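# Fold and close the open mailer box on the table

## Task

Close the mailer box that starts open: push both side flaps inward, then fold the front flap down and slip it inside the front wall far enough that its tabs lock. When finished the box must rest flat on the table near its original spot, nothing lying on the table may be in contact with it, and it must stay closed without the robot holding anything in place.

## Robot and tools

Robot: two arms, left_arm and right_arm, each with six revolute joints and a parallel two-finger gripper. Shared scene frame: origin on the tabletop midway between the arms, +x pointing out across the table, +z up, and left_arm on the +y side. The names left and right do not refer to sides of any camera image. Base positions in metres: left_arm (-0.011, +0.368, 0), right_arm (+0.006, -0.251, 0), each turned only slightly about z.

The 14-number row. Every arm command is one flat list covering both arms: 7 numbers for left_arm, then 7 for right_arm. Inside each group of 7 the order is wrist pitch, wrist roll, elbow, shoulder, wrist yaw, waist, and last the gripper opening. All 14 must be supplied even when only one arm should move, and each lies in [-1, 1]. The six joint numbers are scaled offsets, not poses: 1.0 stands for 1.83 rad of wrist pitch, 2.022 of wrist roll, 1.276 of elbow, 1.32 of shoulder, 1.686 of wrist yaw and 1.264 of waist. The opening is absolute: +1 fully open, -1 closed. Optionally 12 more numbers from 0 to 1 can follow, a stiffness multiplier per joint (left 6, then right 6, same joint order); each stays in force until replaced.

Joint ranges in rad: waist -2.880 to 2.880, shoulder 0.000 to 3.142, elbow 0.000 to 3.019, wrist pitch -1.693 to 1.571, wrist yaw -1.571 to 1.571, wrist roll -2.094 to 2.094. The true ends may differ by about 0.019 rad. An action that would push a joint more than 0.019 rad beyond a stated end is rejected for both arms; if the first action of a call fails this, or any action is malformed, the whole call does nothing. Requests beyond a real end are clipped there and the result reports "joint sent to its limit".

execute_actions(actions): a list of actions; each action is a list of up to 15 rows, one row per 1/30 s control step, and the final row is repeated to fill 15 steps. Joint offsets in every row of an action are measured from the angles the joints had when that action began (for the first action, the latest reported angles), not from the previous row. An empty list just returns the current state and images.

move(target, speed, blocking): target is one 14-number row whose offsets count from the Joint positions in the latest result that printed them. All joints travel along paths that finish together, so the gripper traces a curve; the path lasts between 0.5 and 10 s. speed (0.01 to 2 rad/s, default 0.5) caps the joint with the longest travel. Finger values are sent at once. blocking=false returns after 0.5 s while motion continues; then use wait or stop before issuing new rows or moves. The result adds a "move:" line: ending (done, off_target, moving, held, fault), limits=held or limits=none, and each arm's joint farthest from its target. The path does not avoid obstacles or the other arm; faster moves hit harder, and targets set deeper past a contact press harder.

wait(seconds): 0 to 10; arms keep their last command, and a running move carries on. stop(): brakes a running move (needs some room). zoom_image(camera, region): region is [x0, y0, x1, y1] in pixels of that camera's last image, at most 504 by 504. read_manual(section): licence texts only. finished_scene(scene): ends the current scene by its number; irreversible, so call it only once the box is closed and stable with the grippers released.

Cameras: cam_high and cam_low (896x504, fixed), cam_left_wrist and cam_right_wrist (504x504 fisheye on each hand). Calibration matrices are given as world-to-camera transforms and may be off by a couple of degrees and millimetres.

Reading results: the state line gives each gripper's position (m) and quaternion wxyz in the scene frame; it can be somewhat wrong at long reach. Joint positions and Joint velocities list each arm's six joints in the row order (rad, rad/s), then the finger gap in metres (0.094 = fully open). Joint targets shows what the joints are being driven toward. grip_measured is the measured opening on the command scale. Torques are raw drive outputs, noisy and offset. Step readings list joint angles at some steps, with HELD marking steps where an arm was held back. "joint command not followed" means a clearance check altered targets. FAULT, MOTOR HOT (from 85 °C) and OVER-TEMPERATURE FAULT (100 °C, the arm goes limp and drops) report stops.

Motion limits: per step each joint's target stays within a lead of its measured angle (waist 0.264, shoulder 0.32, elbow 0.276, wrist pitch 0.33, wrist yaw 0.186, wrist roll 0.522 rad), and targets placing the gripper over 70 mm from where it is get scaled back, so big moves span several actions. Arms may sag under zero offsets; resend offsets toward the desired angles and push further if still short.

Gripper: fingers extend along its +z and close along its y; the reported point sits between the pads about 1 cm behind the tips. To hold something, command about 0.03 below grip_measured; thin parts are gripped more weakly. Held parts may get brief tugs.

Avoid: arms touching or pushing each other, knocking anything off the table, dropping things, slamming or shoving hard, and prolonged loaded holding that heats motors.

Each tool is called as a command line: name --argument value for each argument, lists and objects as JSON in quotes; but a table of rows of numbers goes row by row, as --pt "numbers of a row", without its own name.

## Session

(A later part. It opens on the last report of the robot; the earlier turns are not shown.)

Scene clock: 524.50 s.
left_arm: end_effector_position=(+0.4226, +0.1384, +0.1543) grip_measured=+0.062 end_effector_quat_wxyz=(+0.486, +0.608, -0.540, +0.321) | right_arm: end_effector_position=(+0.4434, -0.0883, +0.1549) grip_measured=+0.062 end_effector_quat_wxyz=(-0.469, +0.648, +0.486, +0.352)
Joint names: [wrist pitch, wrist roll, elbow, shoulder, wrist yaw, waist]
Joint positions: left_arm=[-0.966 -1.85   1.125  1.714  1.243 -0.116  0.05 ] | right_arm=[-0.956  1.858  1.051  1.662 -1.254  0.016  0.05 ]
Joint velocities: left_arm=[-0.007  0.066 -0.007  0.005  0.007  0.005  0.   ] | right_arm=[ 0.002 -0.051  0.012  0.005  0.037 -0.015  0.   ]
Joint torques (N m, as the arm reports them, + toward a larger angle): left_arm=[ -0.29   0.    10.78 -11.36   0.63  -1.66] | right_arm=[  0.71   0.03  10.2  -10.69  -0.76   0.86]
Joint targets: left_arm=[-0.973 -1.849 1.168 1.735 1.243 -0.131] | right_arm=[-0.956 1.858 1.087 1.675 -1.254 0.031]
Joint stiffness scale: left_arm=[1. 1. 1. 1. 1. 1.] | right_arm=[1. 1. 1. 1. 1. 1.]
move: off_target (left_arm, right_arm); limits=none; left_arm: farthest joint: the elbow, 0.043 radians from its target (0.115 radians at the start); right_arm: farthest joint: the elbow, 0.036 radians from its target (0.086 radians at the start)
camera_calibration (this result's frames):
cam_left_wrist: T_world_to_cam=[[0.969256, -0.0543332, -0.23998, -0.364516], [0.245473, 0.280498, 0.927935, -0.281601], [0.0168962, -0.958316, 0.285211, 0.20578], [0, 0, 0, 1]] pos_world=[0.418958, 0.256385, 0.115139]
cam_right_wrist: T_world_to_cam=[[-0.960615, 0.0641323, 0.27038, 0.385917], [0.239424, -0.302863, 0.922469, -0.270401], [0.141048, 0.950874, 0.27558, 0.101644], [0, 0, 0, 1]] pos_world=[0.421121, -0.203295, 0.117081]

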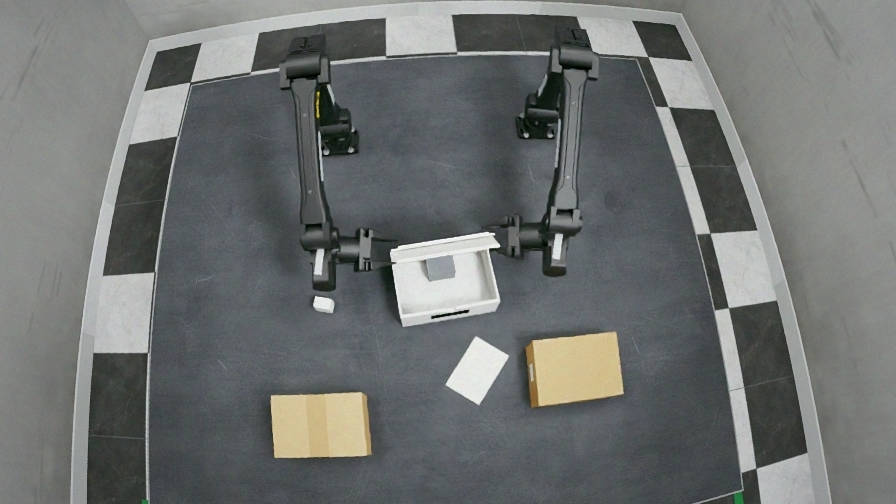

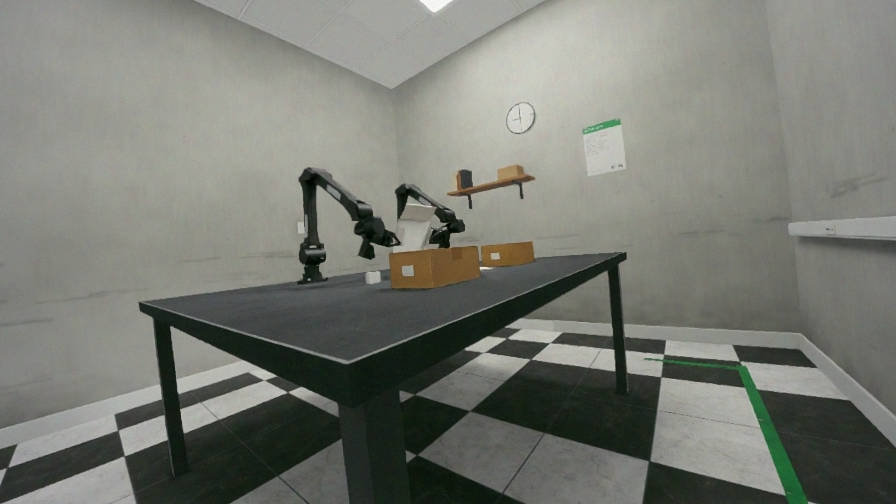

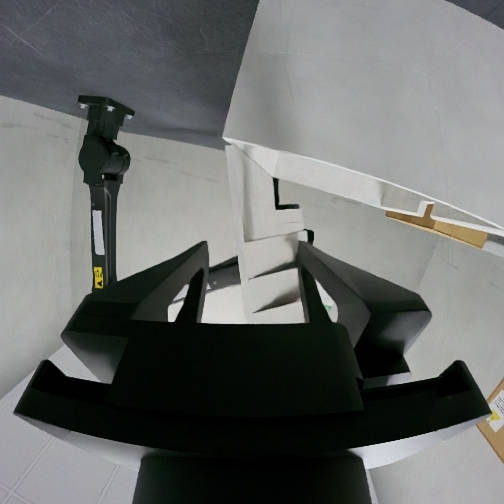

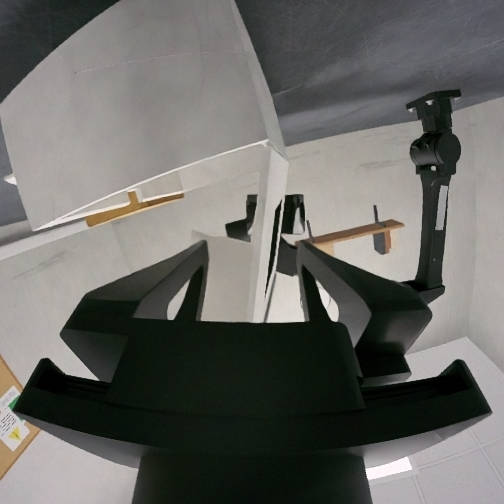

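move --target '[0,0,0.04,0.01,0,-0.03,-0.3,0,0,0.03,0,0,0.025,-0.3]' --speed 0.04

move --target '[0,-0.11,0.12,0.085,0,0.0,-0.3,0,0.11,0.11,0.08,0,0.01,-0.3]' --speed 0.1

zoom_image --camera "cam_high" --region '[320, 190, 570, 340]'

Scene clock: 541.40 s.
left_arm: end_effector_position=(+0.4223, +0.1334, +0.1560) grip_measured=-0.298 end_effector_quat_wxyz=(+0.486, +0.604, -0.545, +0.320) | right_arm: end_effector_position=(+0.4434, -0.0862, +0.1556) grip_measured=-0.298 end_effector_quat_wxyz=(-0.469, +0.646, +0.488, +0.352)
Joint names: [wrist pitch, wrist roll, elbow, shoulder, wrist yaw, waist]
Joint positions: left_arm=[-0.966 -1.85   1.132  1.714  1.241 -0.127  0.033] | right_arm=[-0.956  1.858  1.053  1.662 -1.254  0.021  0.033]
Joint velocities: left_arm=[-0.007 -0.007 -0.012 -0.005 -0.066 -0.005 -0.001] | right_arm=[ 0.012 -0.007 -0.002 -0.005  0.007  0.005 -0.001]
Joint torques (N m, as the arm reports them, + toward a larger angle): left_arm=[  0.07   0.01  11.01 -12.03   0.72  -2.16] | right_arm=[  0.73   0.04  10.22 -11.14  -0.76   1.27]
Joint targets: left_arm=[-0.966 -1.850 1.177 1.727 1.243 -0.154] | right_arm=[-0.956 1.858 1.089 1.662 -1.254 0.047]
Joint stiffness scale: left_arm=[1. 1. 1. 1. 1. 1.] | right_arm=[1. 1. 1. 1. 1. 1.]
move: off_target (left_arm, right_arm); limits=none; left_arm: farthest joint: the elbow, 0.044 radians from its target (0.051 radians at the start); right_arm: farthest joint: the elbow, 0.036 radians from its target (0.039 radians at the start)
camera_calibration (this result's frames):
cam_left_wrist: T_world_to_cam=[[0.9702, -0.0647173, -0.233501, -0.364055], [0.242264, 0.276632, 0.929937, -0.280133], [0.00441084, -0.958794, 0.284067, 0.206013], [0, 0, 0, 1]] pos_world=[0.420163, 0.251457, 0.116977]
cam_right_wrist: T_world_to_cam=[[-0.961538, 0.0593645, 0.268181, 0.385904], [0.238811, -0.301683, 0.923015, -0.270112], [0.1357, 0.951558, 0.275903, 0.101766], [0, 0, 0, 1]] pos_world=[0.421757, -0.201234, 0.117748]

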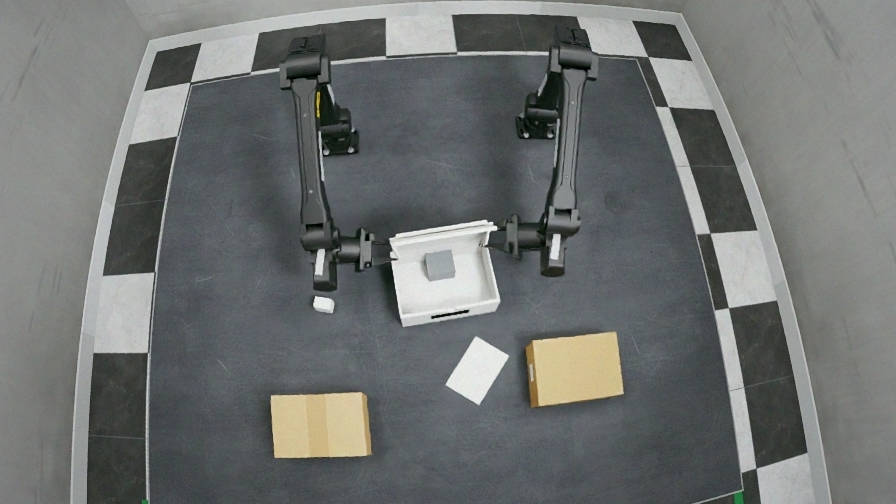

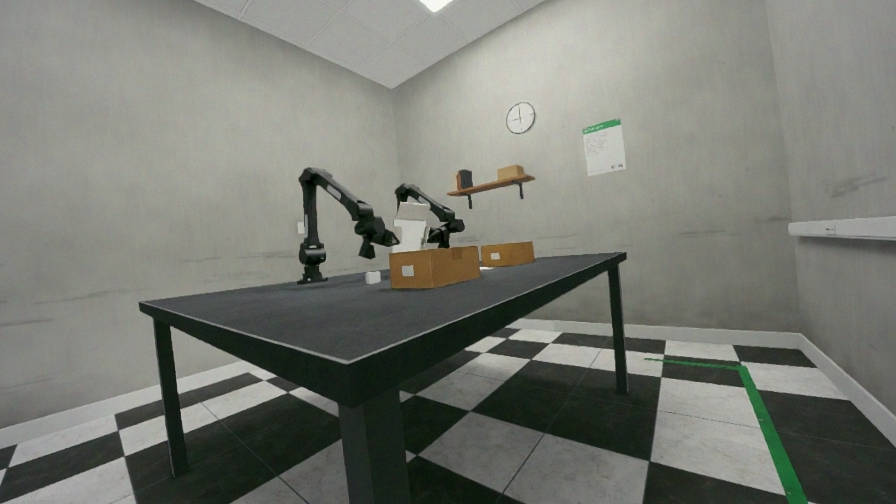

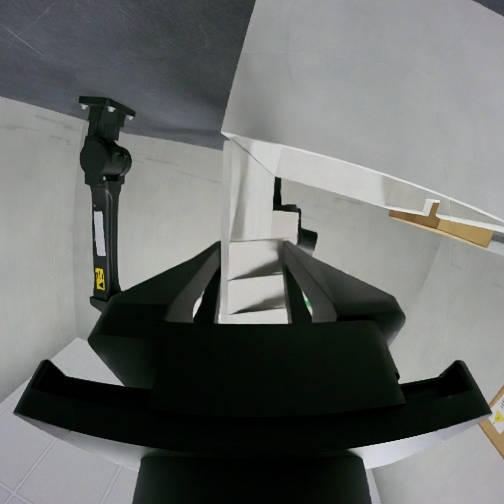

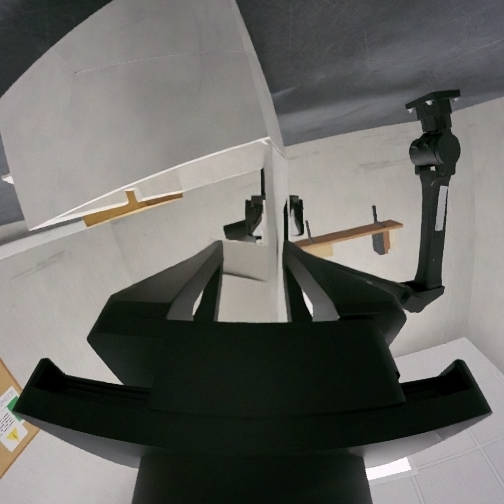

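Scene clock: 544.13 s.
left_arm: end_effector_position=(+0.4588, +0.1297, +0.1451) grip_measured=-0.298 end_effector_quat_wxyz=(+0.514, +0.658, -0.479, +0.270) | right_arm: end_effector_position=(+0.4798, -0.0860, +0.1461) grip_measured=-0.298 end_effector_quat_wxyz=(-0.502, +0.694, +0.418, +0.302)
Joint names: [wrist pitch, wrist roll, elbow, shoulder, wrist yaw, waist]
Joint positions: left_arm=[-0.966 -2.06   1.232  1.807  1.239 -0.123  0.033] | right_arm=[-0.956  2.07   1.153  1.755 -1.253  0.021  0.033]
Joint velocities: left_arm=[-0.007 -0.007 -0.012  0.005 -0.051 -0.015 -0.   ] | right_arm=[-0.007 -0.051  0.017  0.015 -0.022 -0.015 -0.   ]
Joint torques (N m, as the arm reports them, + toward a larger angle): left_arm=[  0.04  -0.14  11.66 -12.88   0.72  -0.38] | right_arm=[  0.66   0.15  10.71 -11.47  -0.85   0.12]
Joint targets: left_arm=[-0.966 -2.072 1.285 1.826 1.241 -0.127] | right_arm=[-0.956 2.081 1.193 1.767 -1.254 0.033]
Joint stiffness scale: left_arm=[1. 1. 1. 1. 1. 1.] | right_arm=[1. 1. 1. 1. 1. 1.]
move: off_target (left_arm, right_arm); limits=none; left_arm: farthest joint: the elbow, 0.053 radians from its target (0.153 radians at the start); right_arm: farthest joint: the elbow, 0.040 radians from its target (0.140 radians at the start)
camera_calibration (this result's frames):
cam_left_wrist: T_world_to_cam=[[0.910865, 0.0133039, -0.41249, -0.359236], [0.393609, 0.272502, 0.87796, -0.339233], [0.124085, -0.962063, 0.242976, 0.156937], [0, 0, 0, 1]] pos_world=[0.441267, 0.248204, 0.11152]
cam_right_wrist: T_world_to_cam=[[-0.885208, 0.121392, 0.449077, 0.365749], [0.393114, -0.320958, 0.861654, -0.336724], [0.248732, 0.939282, 0.236394, 0.0498275], [0, 0, 0, 1]] pos_world=[0.443741, -0.199275, 0.114111]

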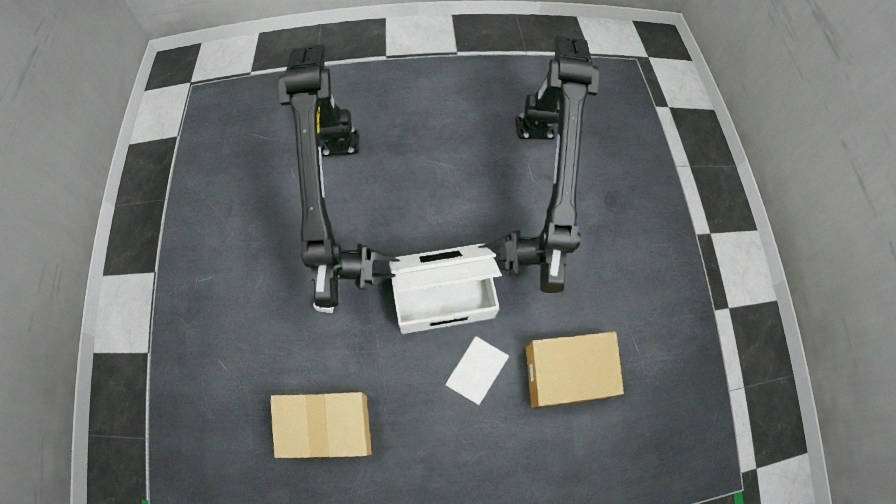

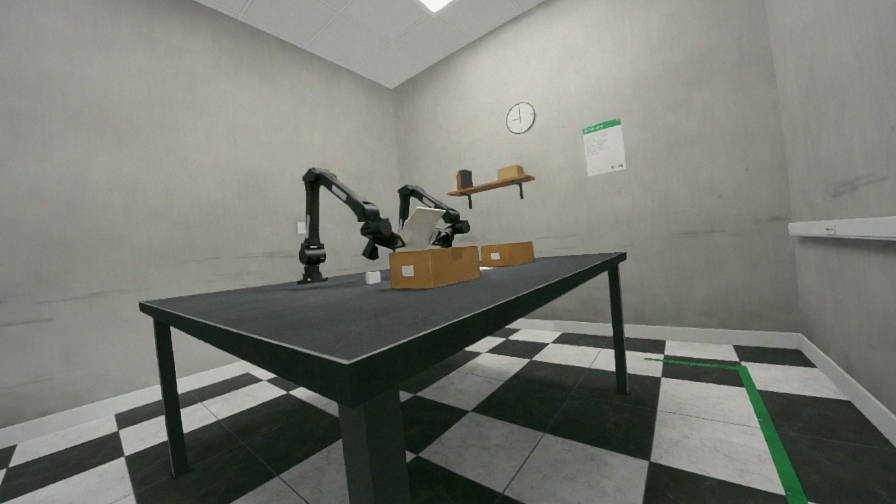

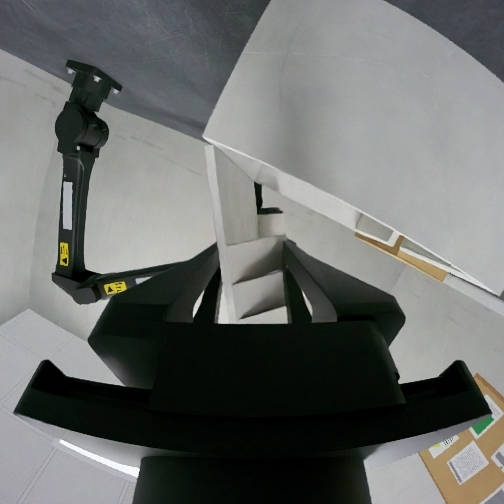

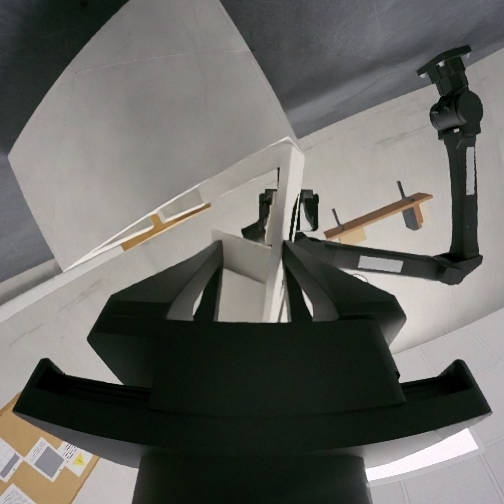

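Region (320, 190, 570, 340) of cam_high's 896x504 image, scaled by 2.016, with more detail than that image has; it fills the top 302 rows of this view, and the rest is white.

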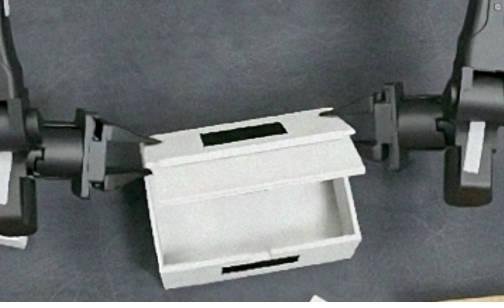

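move --target '[0,0,0.03,0,0,0.1,0.1,0,0,0.03,0,0,-0.11,0.1]' --speed 0.15

zoom_image --camera "cam_low" --region '[360, 180, 490, 280]'

Scene clock: 554.10 s.
left_arm: end_effector_position=(+0.4846, +0.1905, +0.1447) grip_measured=+0.098 end_effector_quat_wxyz=(+0.496, +0.687, -0.436, +0.302) | right_arm: end_effector_position=(+0.4972, -0.1487, +0.1461) grip_measured=+0.098 end_effector_quat_wxyz=(-0.482, +0.719, +0.372, +0.334)
Joint names: [wrist pitch, wrist roll, elbow, shoulder, wrist yaw, waist]
Joint positions: left_arm=[-0.966 -2.06   1.231  1.807  1.239  0.003  0.052] | right_arm=[-0.956  2.071  1.153  1.755 -1.253 -0.109  0.052]
Joint velocities: left_arm=[ 0.007  0.037  0.002 -0.015 -0.11  -0.015 -0.   ] | right_arm=[-0.017 -0.095 -0.007 -0.005  0.007 -0.015 -0.001]
Joint torques (N m, as the arm reports them, + toward a larger angle): left_arm=[  0.07  -0.01  10.54 -14.33   0.64  -0.06] | right_arm=[  0.64   0.03  10.42 -12.86  -0.76  -0.46]
Joint targets: left_arm=[-0.966 -2.060 1.271 1.807 1.239 0.004] | right_arm=[-0.956 2.070 1.191 1.755 -1.253 -0.118]
Joint stiffness scale: left_arm=[1. 1. 1. 1. 1. 1.] | right_arm=[1. 1. 1. 1. 1. 1.]
move: off_target (left_arm, right_arm); limits=none; left_arm: farthest joint: the elbow, 0.039 radians from its target (0.038 radians at the start); right_arm: farthest joint: the elbow, 0.038 radians from its target (0.038 radians at the start)
camera_calibration (this result's frames):
cam_left_wrist: T_world_to_cam=[[0.901401, 0.127514, -0.413783, -0.400662], [0.35767, 0.319308, 0.877562, -0.35698], [0.244026, -0.939033, 0.242216, 0.14987], [0, 0, 0, 1]] pos_world=[0.452266, 0.30581, 0.111184]
cam_right_wrist: T_world_to_cam=[[-0.861883, 0.234945, 0.449398, 0.393992], [0.348565, -0.369188, 0.861512, -0.348665], [0.368321, 0.899167, 0.236303, 0.0389158], [0, 0, 0, 1]] pos_world=[0.446774, -0.256281, 0.114124]

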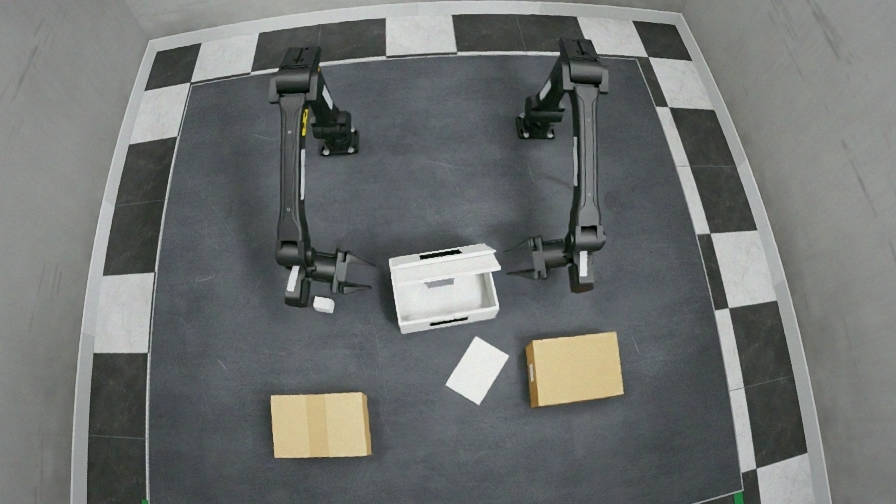

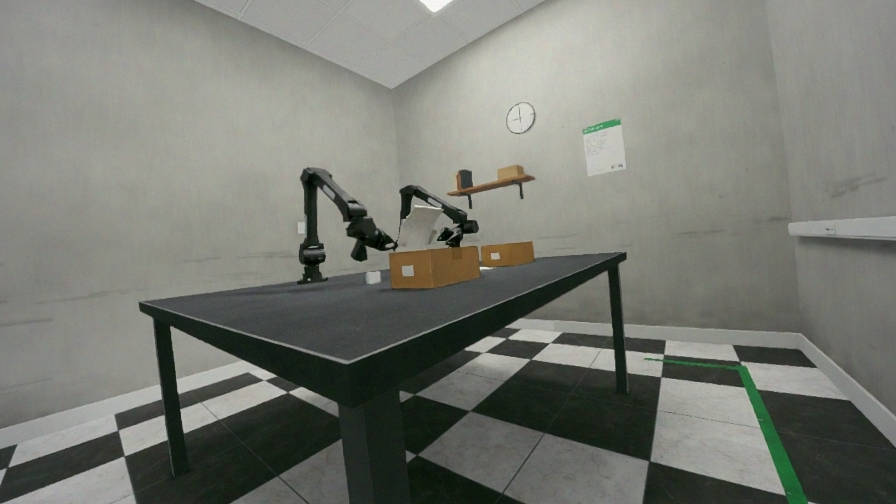

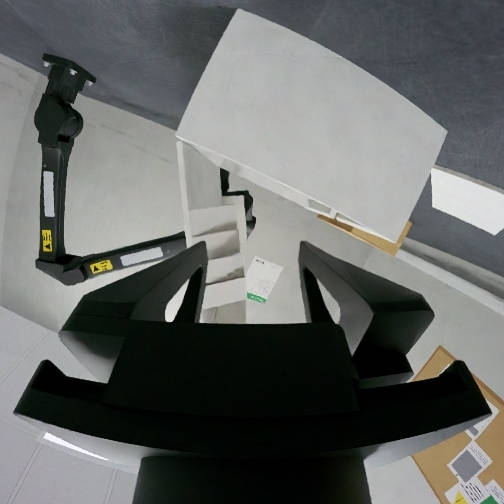

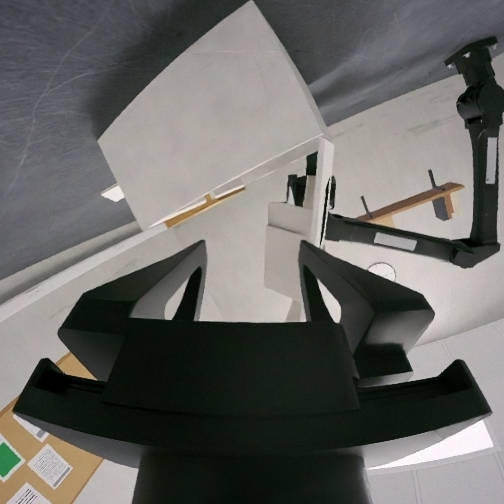

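Region (360, 180, 490, 280) of cam_low's 896x504 image, scaled by 3.877, with more detail than that image has; it fills the top 388 rows of this view, and the rest is white.

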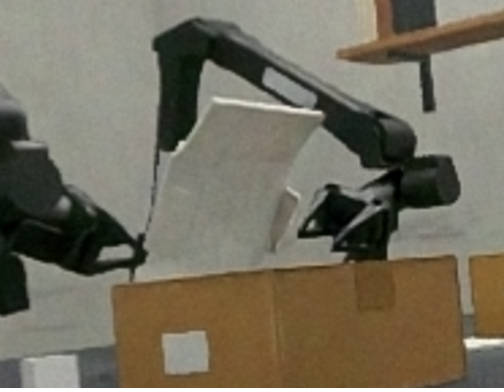

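move --target '[-0.297,0.24,0.48,0.05,0,0.03,-1,-0.123,0,0.155,-0.05,0,0,0.5]' --speed 0.5

move --target '[0,0,0.03,0,0,-0.155,-1,0,0,0.03,0,0,0.1,0.5]' --speed 0.15

zoom_image --camera "cam_high" --region '[320, 200, 570, 350]'

Scene clock: 599.20 s.
left_arm: end_effector_position=(+0.5656, +0.2064, +0.3282) grip_measured=-0.991 end_effector_quat_wxyz=(+0.407, +0.577, -0.574, +0.414) | right_arm: end_effector_position=(+0.5160, -0.1510, +0.2272) grip_measured=+0.498 end_effector_quat_wxyz=(-0.480, +0.719, +0.374, +0.336)
Joint names: [wrist pitch, wrist roll, elbow, shoulder, wrist yaw, waist]
Joint positions: left_arm=[-1.502 -1.59   1.805  1.851  1.239  0.035  0.   ] | right_arm=[-1.17   2.071  1.314  1.697 -1.253 -0.109  0.07 ]
Joint velocities: left_arm=[-0.007 -0.022 -0.012 -0.034  0.007 -0.005 -0.   ] | right_arm=[-0.007 -0.081 -0.012 -0.005  0.007 -0.024 -0.001]
Joint torques (N m, as the arm reports them, + toward a larger angle): left_arm=[ -0.25   0.16  11.91 -14.72   0.63   0.19] | right_arm=[  0.33   0.02  11.24 -13.87  -0.75  -0.39]
Joint targets: left_arm=[-1.509 -1.575 1.844 1.873 1.239 0.041] | right_arm=[-1.181 2.071 1.351 1.689 -1.253 -0.109]
Joint stiffness scale: left_arm=[1. 1. 1. 1. 1. 1.] | right_arm=[1. 1. 1. 1. 1. 1.]
move: off_target (left_arm, right_arm); limits=none; left_arm: farthest joint: the elbow, 0.038 radians from its target (0.612 radians at the start); right_arm: farthest joint: the elbow, 0.037 radians from its target (0.198 radians at the start)
camera_calibration (this result's frames):
cam_left_wrist: T_world_to_cam=[[0.999907, 0.00905035, 0.010216, -0.570232], [-0.0124593, 0.299723, 0.953945, -0.363758], [0.00557156, -0.953983, 0.299808, 0.219686], [0, 0, 0, 1]] pos_world=[0.564423, 0.323764, 0.286967]
cam_right_wrist: T_world_to_cam=[[-0.864252, 0.235242, 0.444668, 0.376601], [0.343994, -0.368616, 0.863591, -0.423926], [0.367065, 0.899324, 0.237655, 0.0153325], [0, 0, 0, 1]] pos_world=[0.465678, -0.258647, 0.194992]

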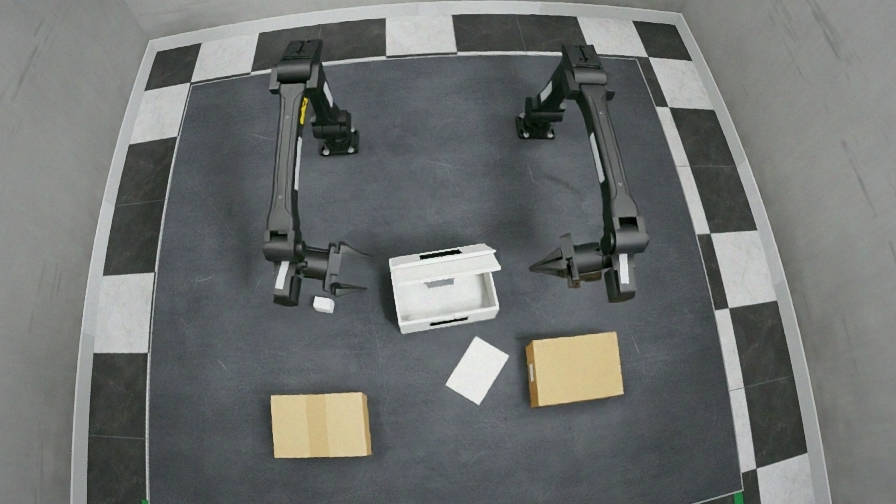

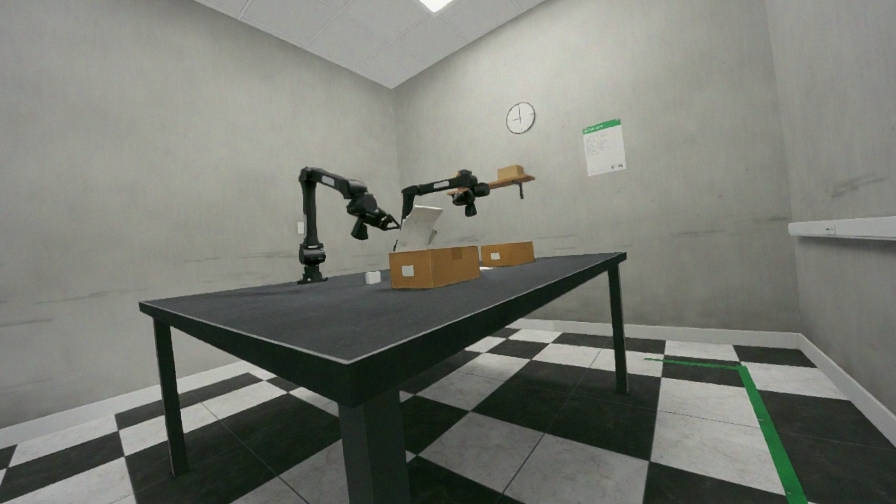

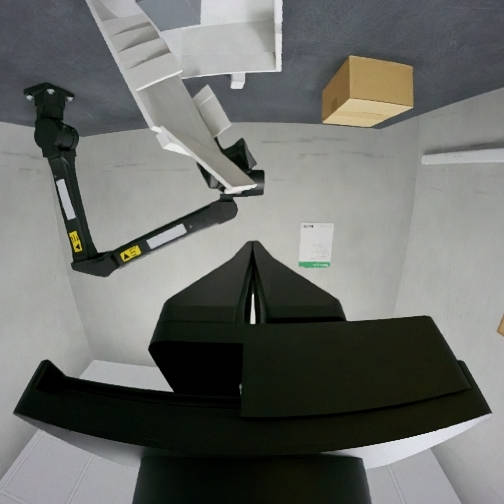

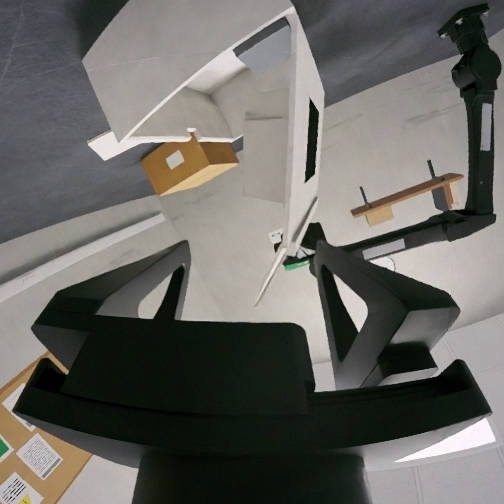

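Scene clock: 600.90 s.
left_arm: end_effector_position=(+0.5223, +0.0964, +0.3273) grip_measured=-0.991 end_effector_quat_wxyz=(-0.447, -0.518, +0.628, -0.371) | right_arm: end_effector_position=(+0.5011, -0.0933, +0.2272) grip_measured=+0.498 end_effector_quat_wxyz=(-0.499, +0.696, +0.414, +0.308)
Joint names: [wrist pitch, wrist roll, elbow, shoulder, wrist yaw, waist]
Joint positions: left_arm=[-1.502 -1.59   1.803  1.851  1.239 -0.163  0.   ] | right_arm=[-1.17   2.071  1.314  1.697 -1.253  0.006  0.07 ]
Joint velocities: left_arm=[-0.007 -0.007 -0.002 -0.015 -0.051 -0.005  0.001] | right_arm=[ 0.012 -0.081  0.012  0.005  0.037 -0.005  0.   ]
Joint torques (N m, as the arm reports them, + toward a larger angle): left_arm=[  0.06   0.02  12.01 -16.48   0.63  -0.19] | right_arm=[  0.63   0.03  11.46 -13.4   -0.78   0.18]
Joint targets: left_arm=[-1.502 -1.590 1.843 1.851 1.239 -0.161] | right_arm=[-1.170 2.071 1.352 1.697 -1.253 0.017]
Joint stiffness scale: left_arm=[1. 1. 1. 1. 1. 1.] | right_arm=[1. 1. 1. 1. 1. 1.]
move: off_target (left_arm, right_arm); limits=none; left_arm: farthest joint: the elbow, 0.040 radians from its target (0.038 radians at the start); right_arm: farthest joint: the elbow, 0.039 radians from its target (0.039 radians at the start)
camera_calibration (this result's frames):
cam_left_wrist: T_world_to_cam=[[0.982246, -0.187432, 0.00792729, -0.49702], [0.048767, 0.295913, 0.953969, -0.362109], [-0.181151, -0.936646, 0.299799, 0.211112], [0, 0, 0, 1]] pos_world=[0.544098, 0.211732, 0.28609]
cam_right_wrist: T_world_to_cam=[[-0.885513, 0.134674, 0.444668, 0.351461], [0.383962, -0.326777, 0.863591, -0.413663], [0.26161, 0.935457, 0.237655, 0.0250788], [0, 0, 0, 1]] pos_world=[0.463493, -0.205968, 0.194992]

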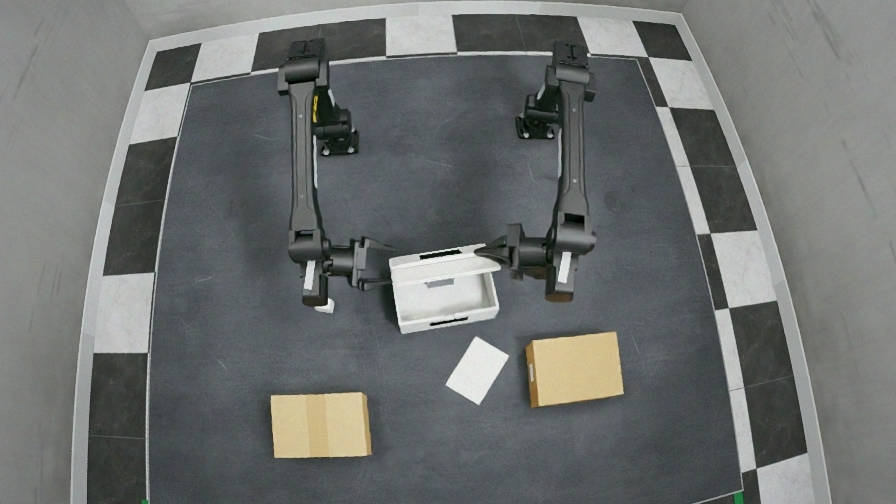

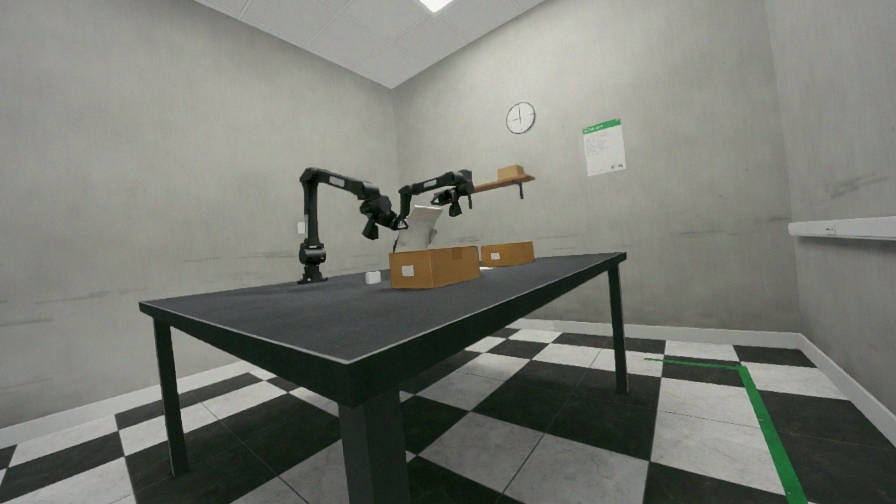

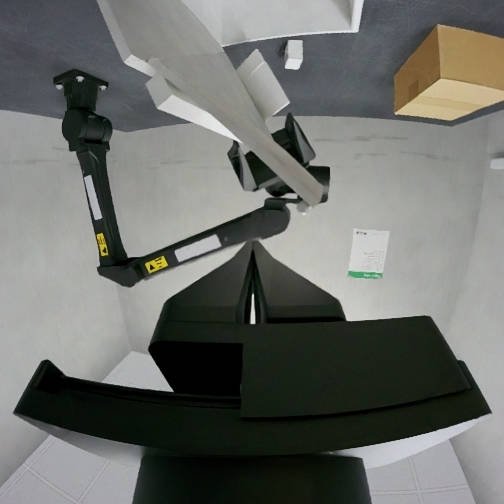

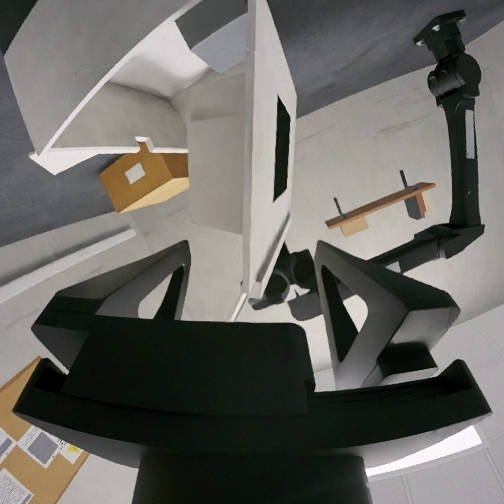

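Region (320, 200, 570, 350) of cam_high's 896x504 image, scaled by 2.016, with more detail than that image has; it fills the top 302 rows of this view, and the rest is white.

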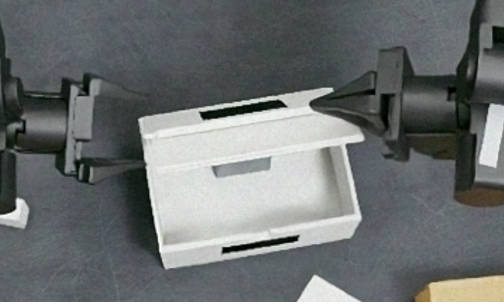

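move --target '[0,0,0.03,0,0,0,-1,0.025,0,-0.032,0,0,0.035,0.3]' --speed 0.08

execute_actions --actions '[[[0,0,0.03,0,0,0,-1,0,0,0.02,0,0,0,-0.1]],[[0,0,0.03,0,0,0,-1,0,0,0.02,0,0,0,-0.5]],[[0,0,0.03,0,0,0,-1,0,0,0.02,0,0,0,-0.8]],[[0,0,0.03,0,0,0,-1,0,0,0.02,0,0,0,-0.95]]]'

Scene clock: 615.80 s.
left_arm: end_effector_position=(+0.5223, +0.0964, +0.3273) grip_measured=-0.991 end_effector_quat_wxyz=(-0.447, -0.518, +0.628, -0.371) | right_arm: end_effector_position=(+0.4920, -0.0828, +0.2140) grip_measured=+0.302 end_effector_quat_wxyz=(-0.502, +0.692, +0.422, +0.302)
Joint names: [wrist pitch, wrist roll, elbow, shoulder, wrist yaw, waist]
Joint positions: left_arm=[-1.502 -1.59   1.803  1.851  1.239 -0.163  0.   ] | right_arm=[-1.133  2.071  1.276  1.697 -1.253  0.027  0.061]
Joint velocities: left_arm=[-0.002  0.022  0.007 -0.005  0.007 -0.005  0.   ] | right_arm=[-0.007  0.037 -0.017 -0.015 -0.066 -0.005 -0.   ]
Joint torques (N m, as the arm reports them, + toward a larger angle): left_arm=[  0.09   0.02  11.83 -16.46   0.63  -0.18] | right_arm=[  1.23   0.01   7.8  -12.94  -0.76   1.17]
Joint targets: left_arm=[-1.502 -1.590 1.841 1.851 1.239 -0.163] | right_arm=[-1.124 2.071 1.273 1.697 -1.253 0.050]
Joint stiffness scale: left_arm=[1. 1. 1. 1. 1. 1.] | right_arm=[1. 1. 1. 1. 1. 1.]
move: off_target (left_arm, right_arm); limits=none; left_arm: farthest joint: the elbow, 0.038 radians from its target (0.038 radians at the start); right_arm: farthest joint: the waist, 0.023 radians from its target (0.045 radians at the start)
camera_calibration (this result's frames):
cam_left_wrist: T_world_to_cam=[[0.982246, -0.187432, 0.00792729, -0.49702], [0.048767, 0.295913, 0.953969, -0.362109], [-0.181151, -0.936646, 0.299799, 0.211112], [0, 0, 0, 1]] pos_world=[0.544098, 0.211732, 0.28609]
cam_right_wrist: T_world_to_cam=[[-0.888018, 0.115729, 0.445007, 0.347409], [0.391184, -0.318497, 0.863444, -0.398226], [0.241659, 0.940833, 0.237559, 0.0310782], [0, 0, 0, 1]] pos_world=[0.456775, -0.196278, 0.181863]

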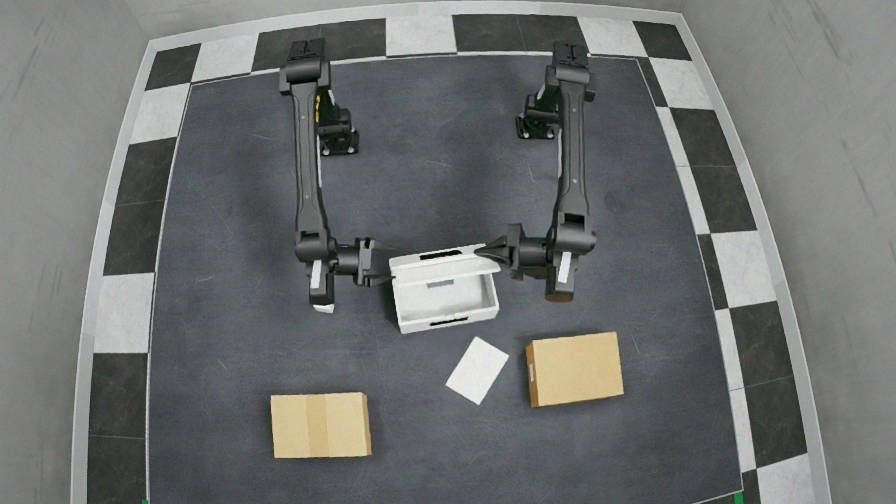

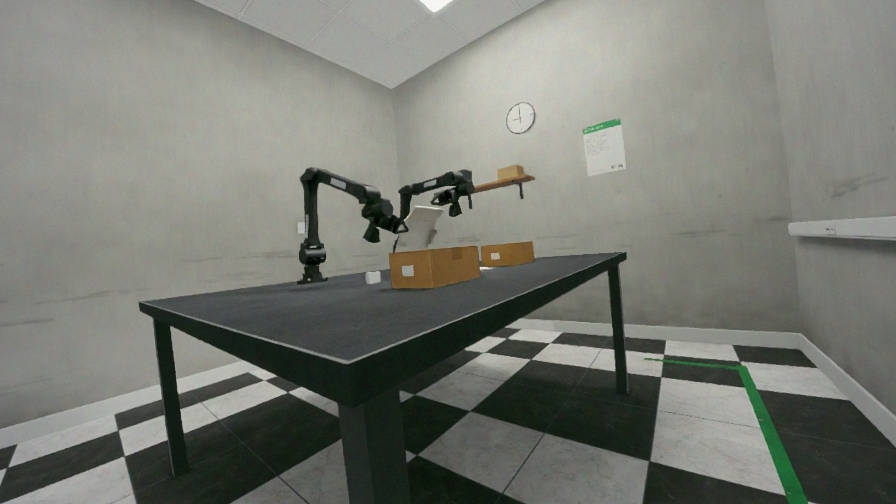

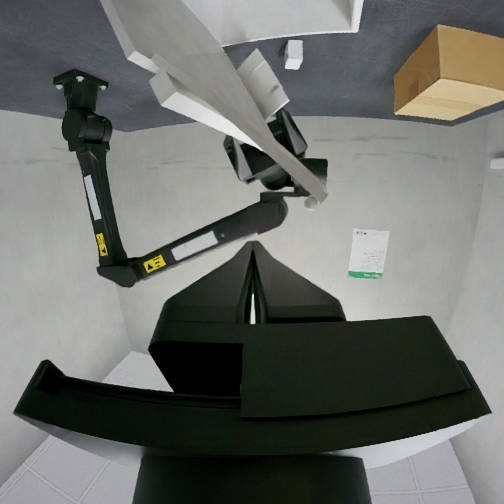

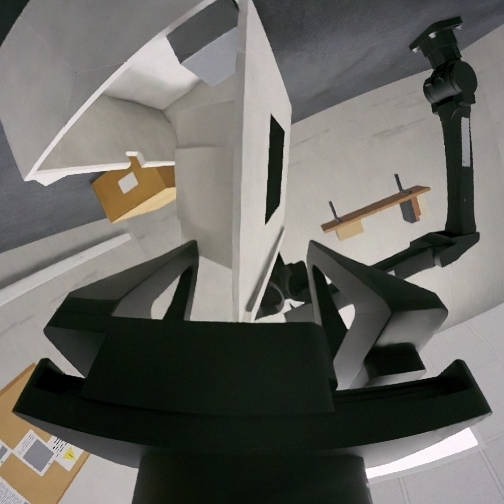

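Scene clock: 617.80 s.
left_arm: end_effector_position=(+0.5223, +0.0964, +0.3273) grip_measured=-0.991 end_effector_quat_wxyz=(-0.447, -0.518, +0.628, -0.371) | right_arm: end_effector_position=(+0.4924, -0.0830, +0.2149) grip_measured=-0.923 end_effector_quat_wxyz=(-0.505, +0.690, +0.420, +0.304)
Joint names: [wrist pitch, wrist roll, elbow, shoulder, wrist yaw, waist]
Joint positions: left_arm=[-1.502 -1.59   1.803  1.851  1.239 -0.163  0.   ] | right_arm=[-1.133  2.071  1.277  1.698 -1.26   0.026  0.004]
Joint velocities: left_arm=[-0.002 -0.007 -0.002 -0.005 -0.037 -0.005 -0.   ] | right_arm=[-0.007 -0.066 -0.007 -0.015  0.051 -0.005  0.   ]
Joint torques (N m, as the arm reports them, + toward a larger angle): left_arm=[  0.08   0.02  11.84 -16.44   0.63  -0.16] | right_arm=[  0.61   0.06  10.2  -13.15  -0.57   0.04]
Joint targets: left_arm=[-1.502 -1.590 1.841 1.851 1.239 -0.163] | right_arm=[-1.133 2.071 1.302 1.696 -1.256 0.026]
Joint stiffness scale: left_arm=[1. 1. 1. 1. 1. 1.] | right_arm=[1. 1. 1. 1. 1. 1.]
Step readings (joint positions; steps 1 to 15: 1st action; 16 to 30: 2nd action; 31 to 45: 3rd action; 46 to 60: 4th action):
0: left_arm=[-1.502 -1.590 1.803 1.851 1.239 -0.163] | right_arm=[-1.133 2.071 1.276 1.697 -1.253 0.027]
1: left_arm=[-1.502 -1.590 1.803 1.851 1.239 -0.163] | right_arm=[-1.133 2.071 1.276 1.697 -1.253 0.027]
2: left_arm=[-1.502 -1.590 1.803 1.851 1.239 -0.163] | right_arm=[-1.133 2.071 1.276 1.697 -1.253 0.027]
4: left_arm=[-1.502 -1.590 1.803 1.851 1.239 -0.163] | right_arm=[-1.133 2.071 1.277 1.696 -1.253 0.026]
8: left_arm=[-1.502 -1.590 1.803 1.851 1.239 -0.163] | right_arm=[-1.133 2.071 1.277 1.696 -1.253 0.026]
15: left_arm=[-1.502 -1.590 1.803 1.851 1.239 -0.163] | right_arm=[-1.133 2.071 1.277 1.696 -1.253 0.026]
16: left_arm=[-1.502 -1.590 1.803 1.851 1.239 -0.163] | right_arm=[-1.133 2.071 1.277 1.696 -1.253 0.026]
17: left_arm=[-1.502 -1.590 1.803 1.851 1.239 -0.163] | right_arm=[-1.133 2.071 1.277 1.696 -1.253 0.026]
19: left_arm=[-1.502 -1.590 1.803 1.851 1.239 -0.163] | right_arm=[-1.133 2.071 1.277 1.696 -1.254 0.026]
23: left_arm=[-1.502 -1.590 1.803 1.851 1.239 -0.163] | right_arm=[-1.133 2.071 1.277 1.696 -1.254 0.026]
30: left_arm=[-1.502 -1.590 1.803 1.851 1.239 -0.163] | right_arm=[-1.133 2.071 1.277 1.696 -1.254 0.026]
31: left_arm=[-1.502 -1.590 1.803 1.851 1.239 -0.163] | right_arm=[-1.133 2.071 1.277 1.696 -1.255 0.026]
32: left_arm=[-1.502 -1.590 1.803 1.851 1.239 -0.163] | right_arm=[-1.133 2.071 1.277 1.696 -1.256 0.026]
34: left_arm=[-1.502 -1.590 1.803 1.851 1.239 -0.163] | right_arm=[-1.133 2.071 1.277 1.696 -1.256 0.026]
38: left_arm=[-1.502 -1.590 1.803 1.851 1.239 -0.163] | right_arm=[-1.133 2.071 1.277 1.696 -1.256 0.026]
45: left_arm=[-1.502 -1.590 1.803 1.851 1.239 -0.163] | right_arm=[-1.133 2.071 1.277 1.696 -1.256 0.026]
46: left_arm=[-1.502 -1.590 1.803 1.851 1.239 -0.163] | right_arm=[-1.133 2.071 1.277 1.696 -1.256 0.026]
47: left_arm=[-1.502 -1.590 1.803 1.851 1.239 -0.163] | right_arm=[-1.133 2.071 1.277 1.696 -1.256 0.026]
49: left_arm=[-1.502 -1.590 1.803 1.851 1.239 -0.163] | right_arm=[-1.133 2.071 1.277 1.698 -1.257 0.026]
53: left_arm=[-1.502 -1.590 1.803 1.851 1.239 -0.163] | right_arm=[-1.133 2.071 1.277 1.698 -1.259 0.026]
60: Joint positions above
camera_calibration (this result's frames):
cam_left_wrist: T_world_to_cam=[[0.982246, -0.187432, 0.00792729, -0.49702], [0.048767, 0.295913, 0.953969, -0.362109], [-0.181151, -0.936646, 0.299799, 0.211112], [0, 0, 0, 1]] pos_world=[0.544098, 0.211732, 0.28609]
cam_right_wrist: T_world_to_cam=[[-0.887526, 0.113585, 0.446538, 0.346685], [0.391577, -0.32481, 0.86091, -0.399367], [0.242827, 0.938934, 0.2438, 0.0288732], [0, 0, 0, 1]] pos_world=[0.457064, -0.196207, 0.181972]

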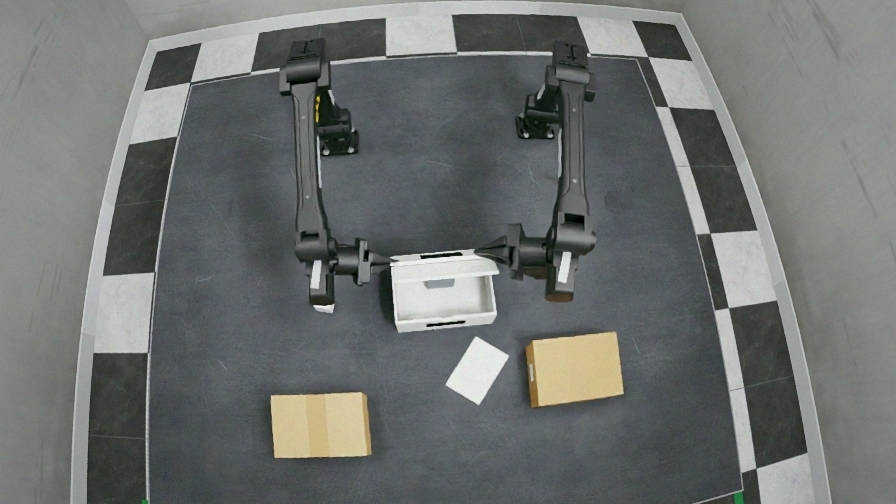

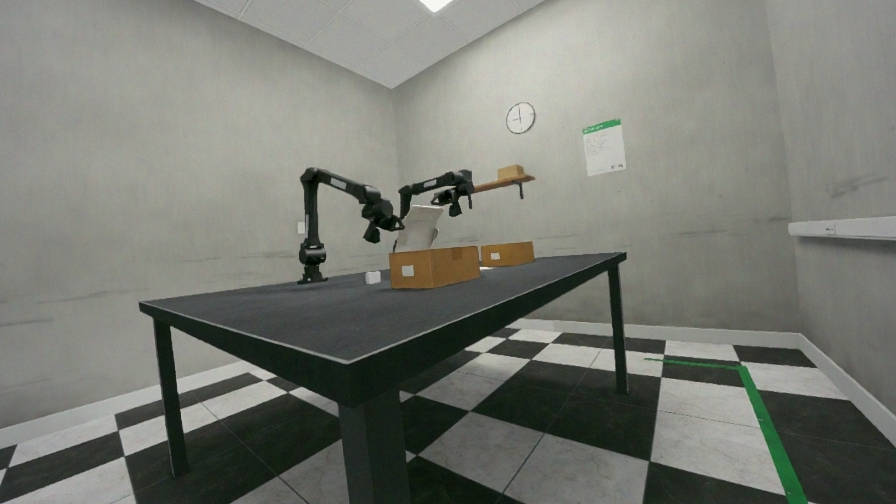

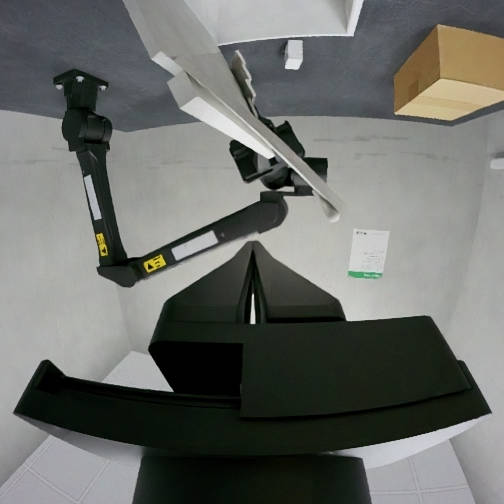

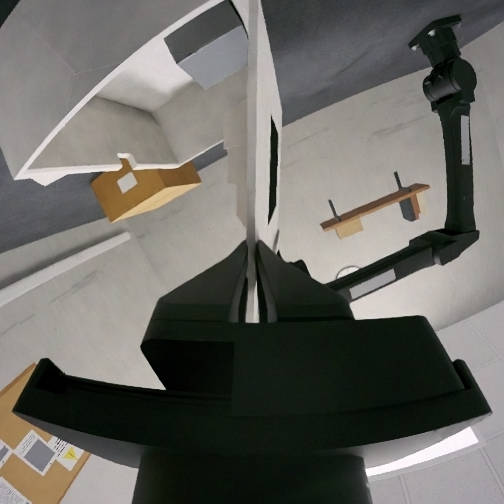

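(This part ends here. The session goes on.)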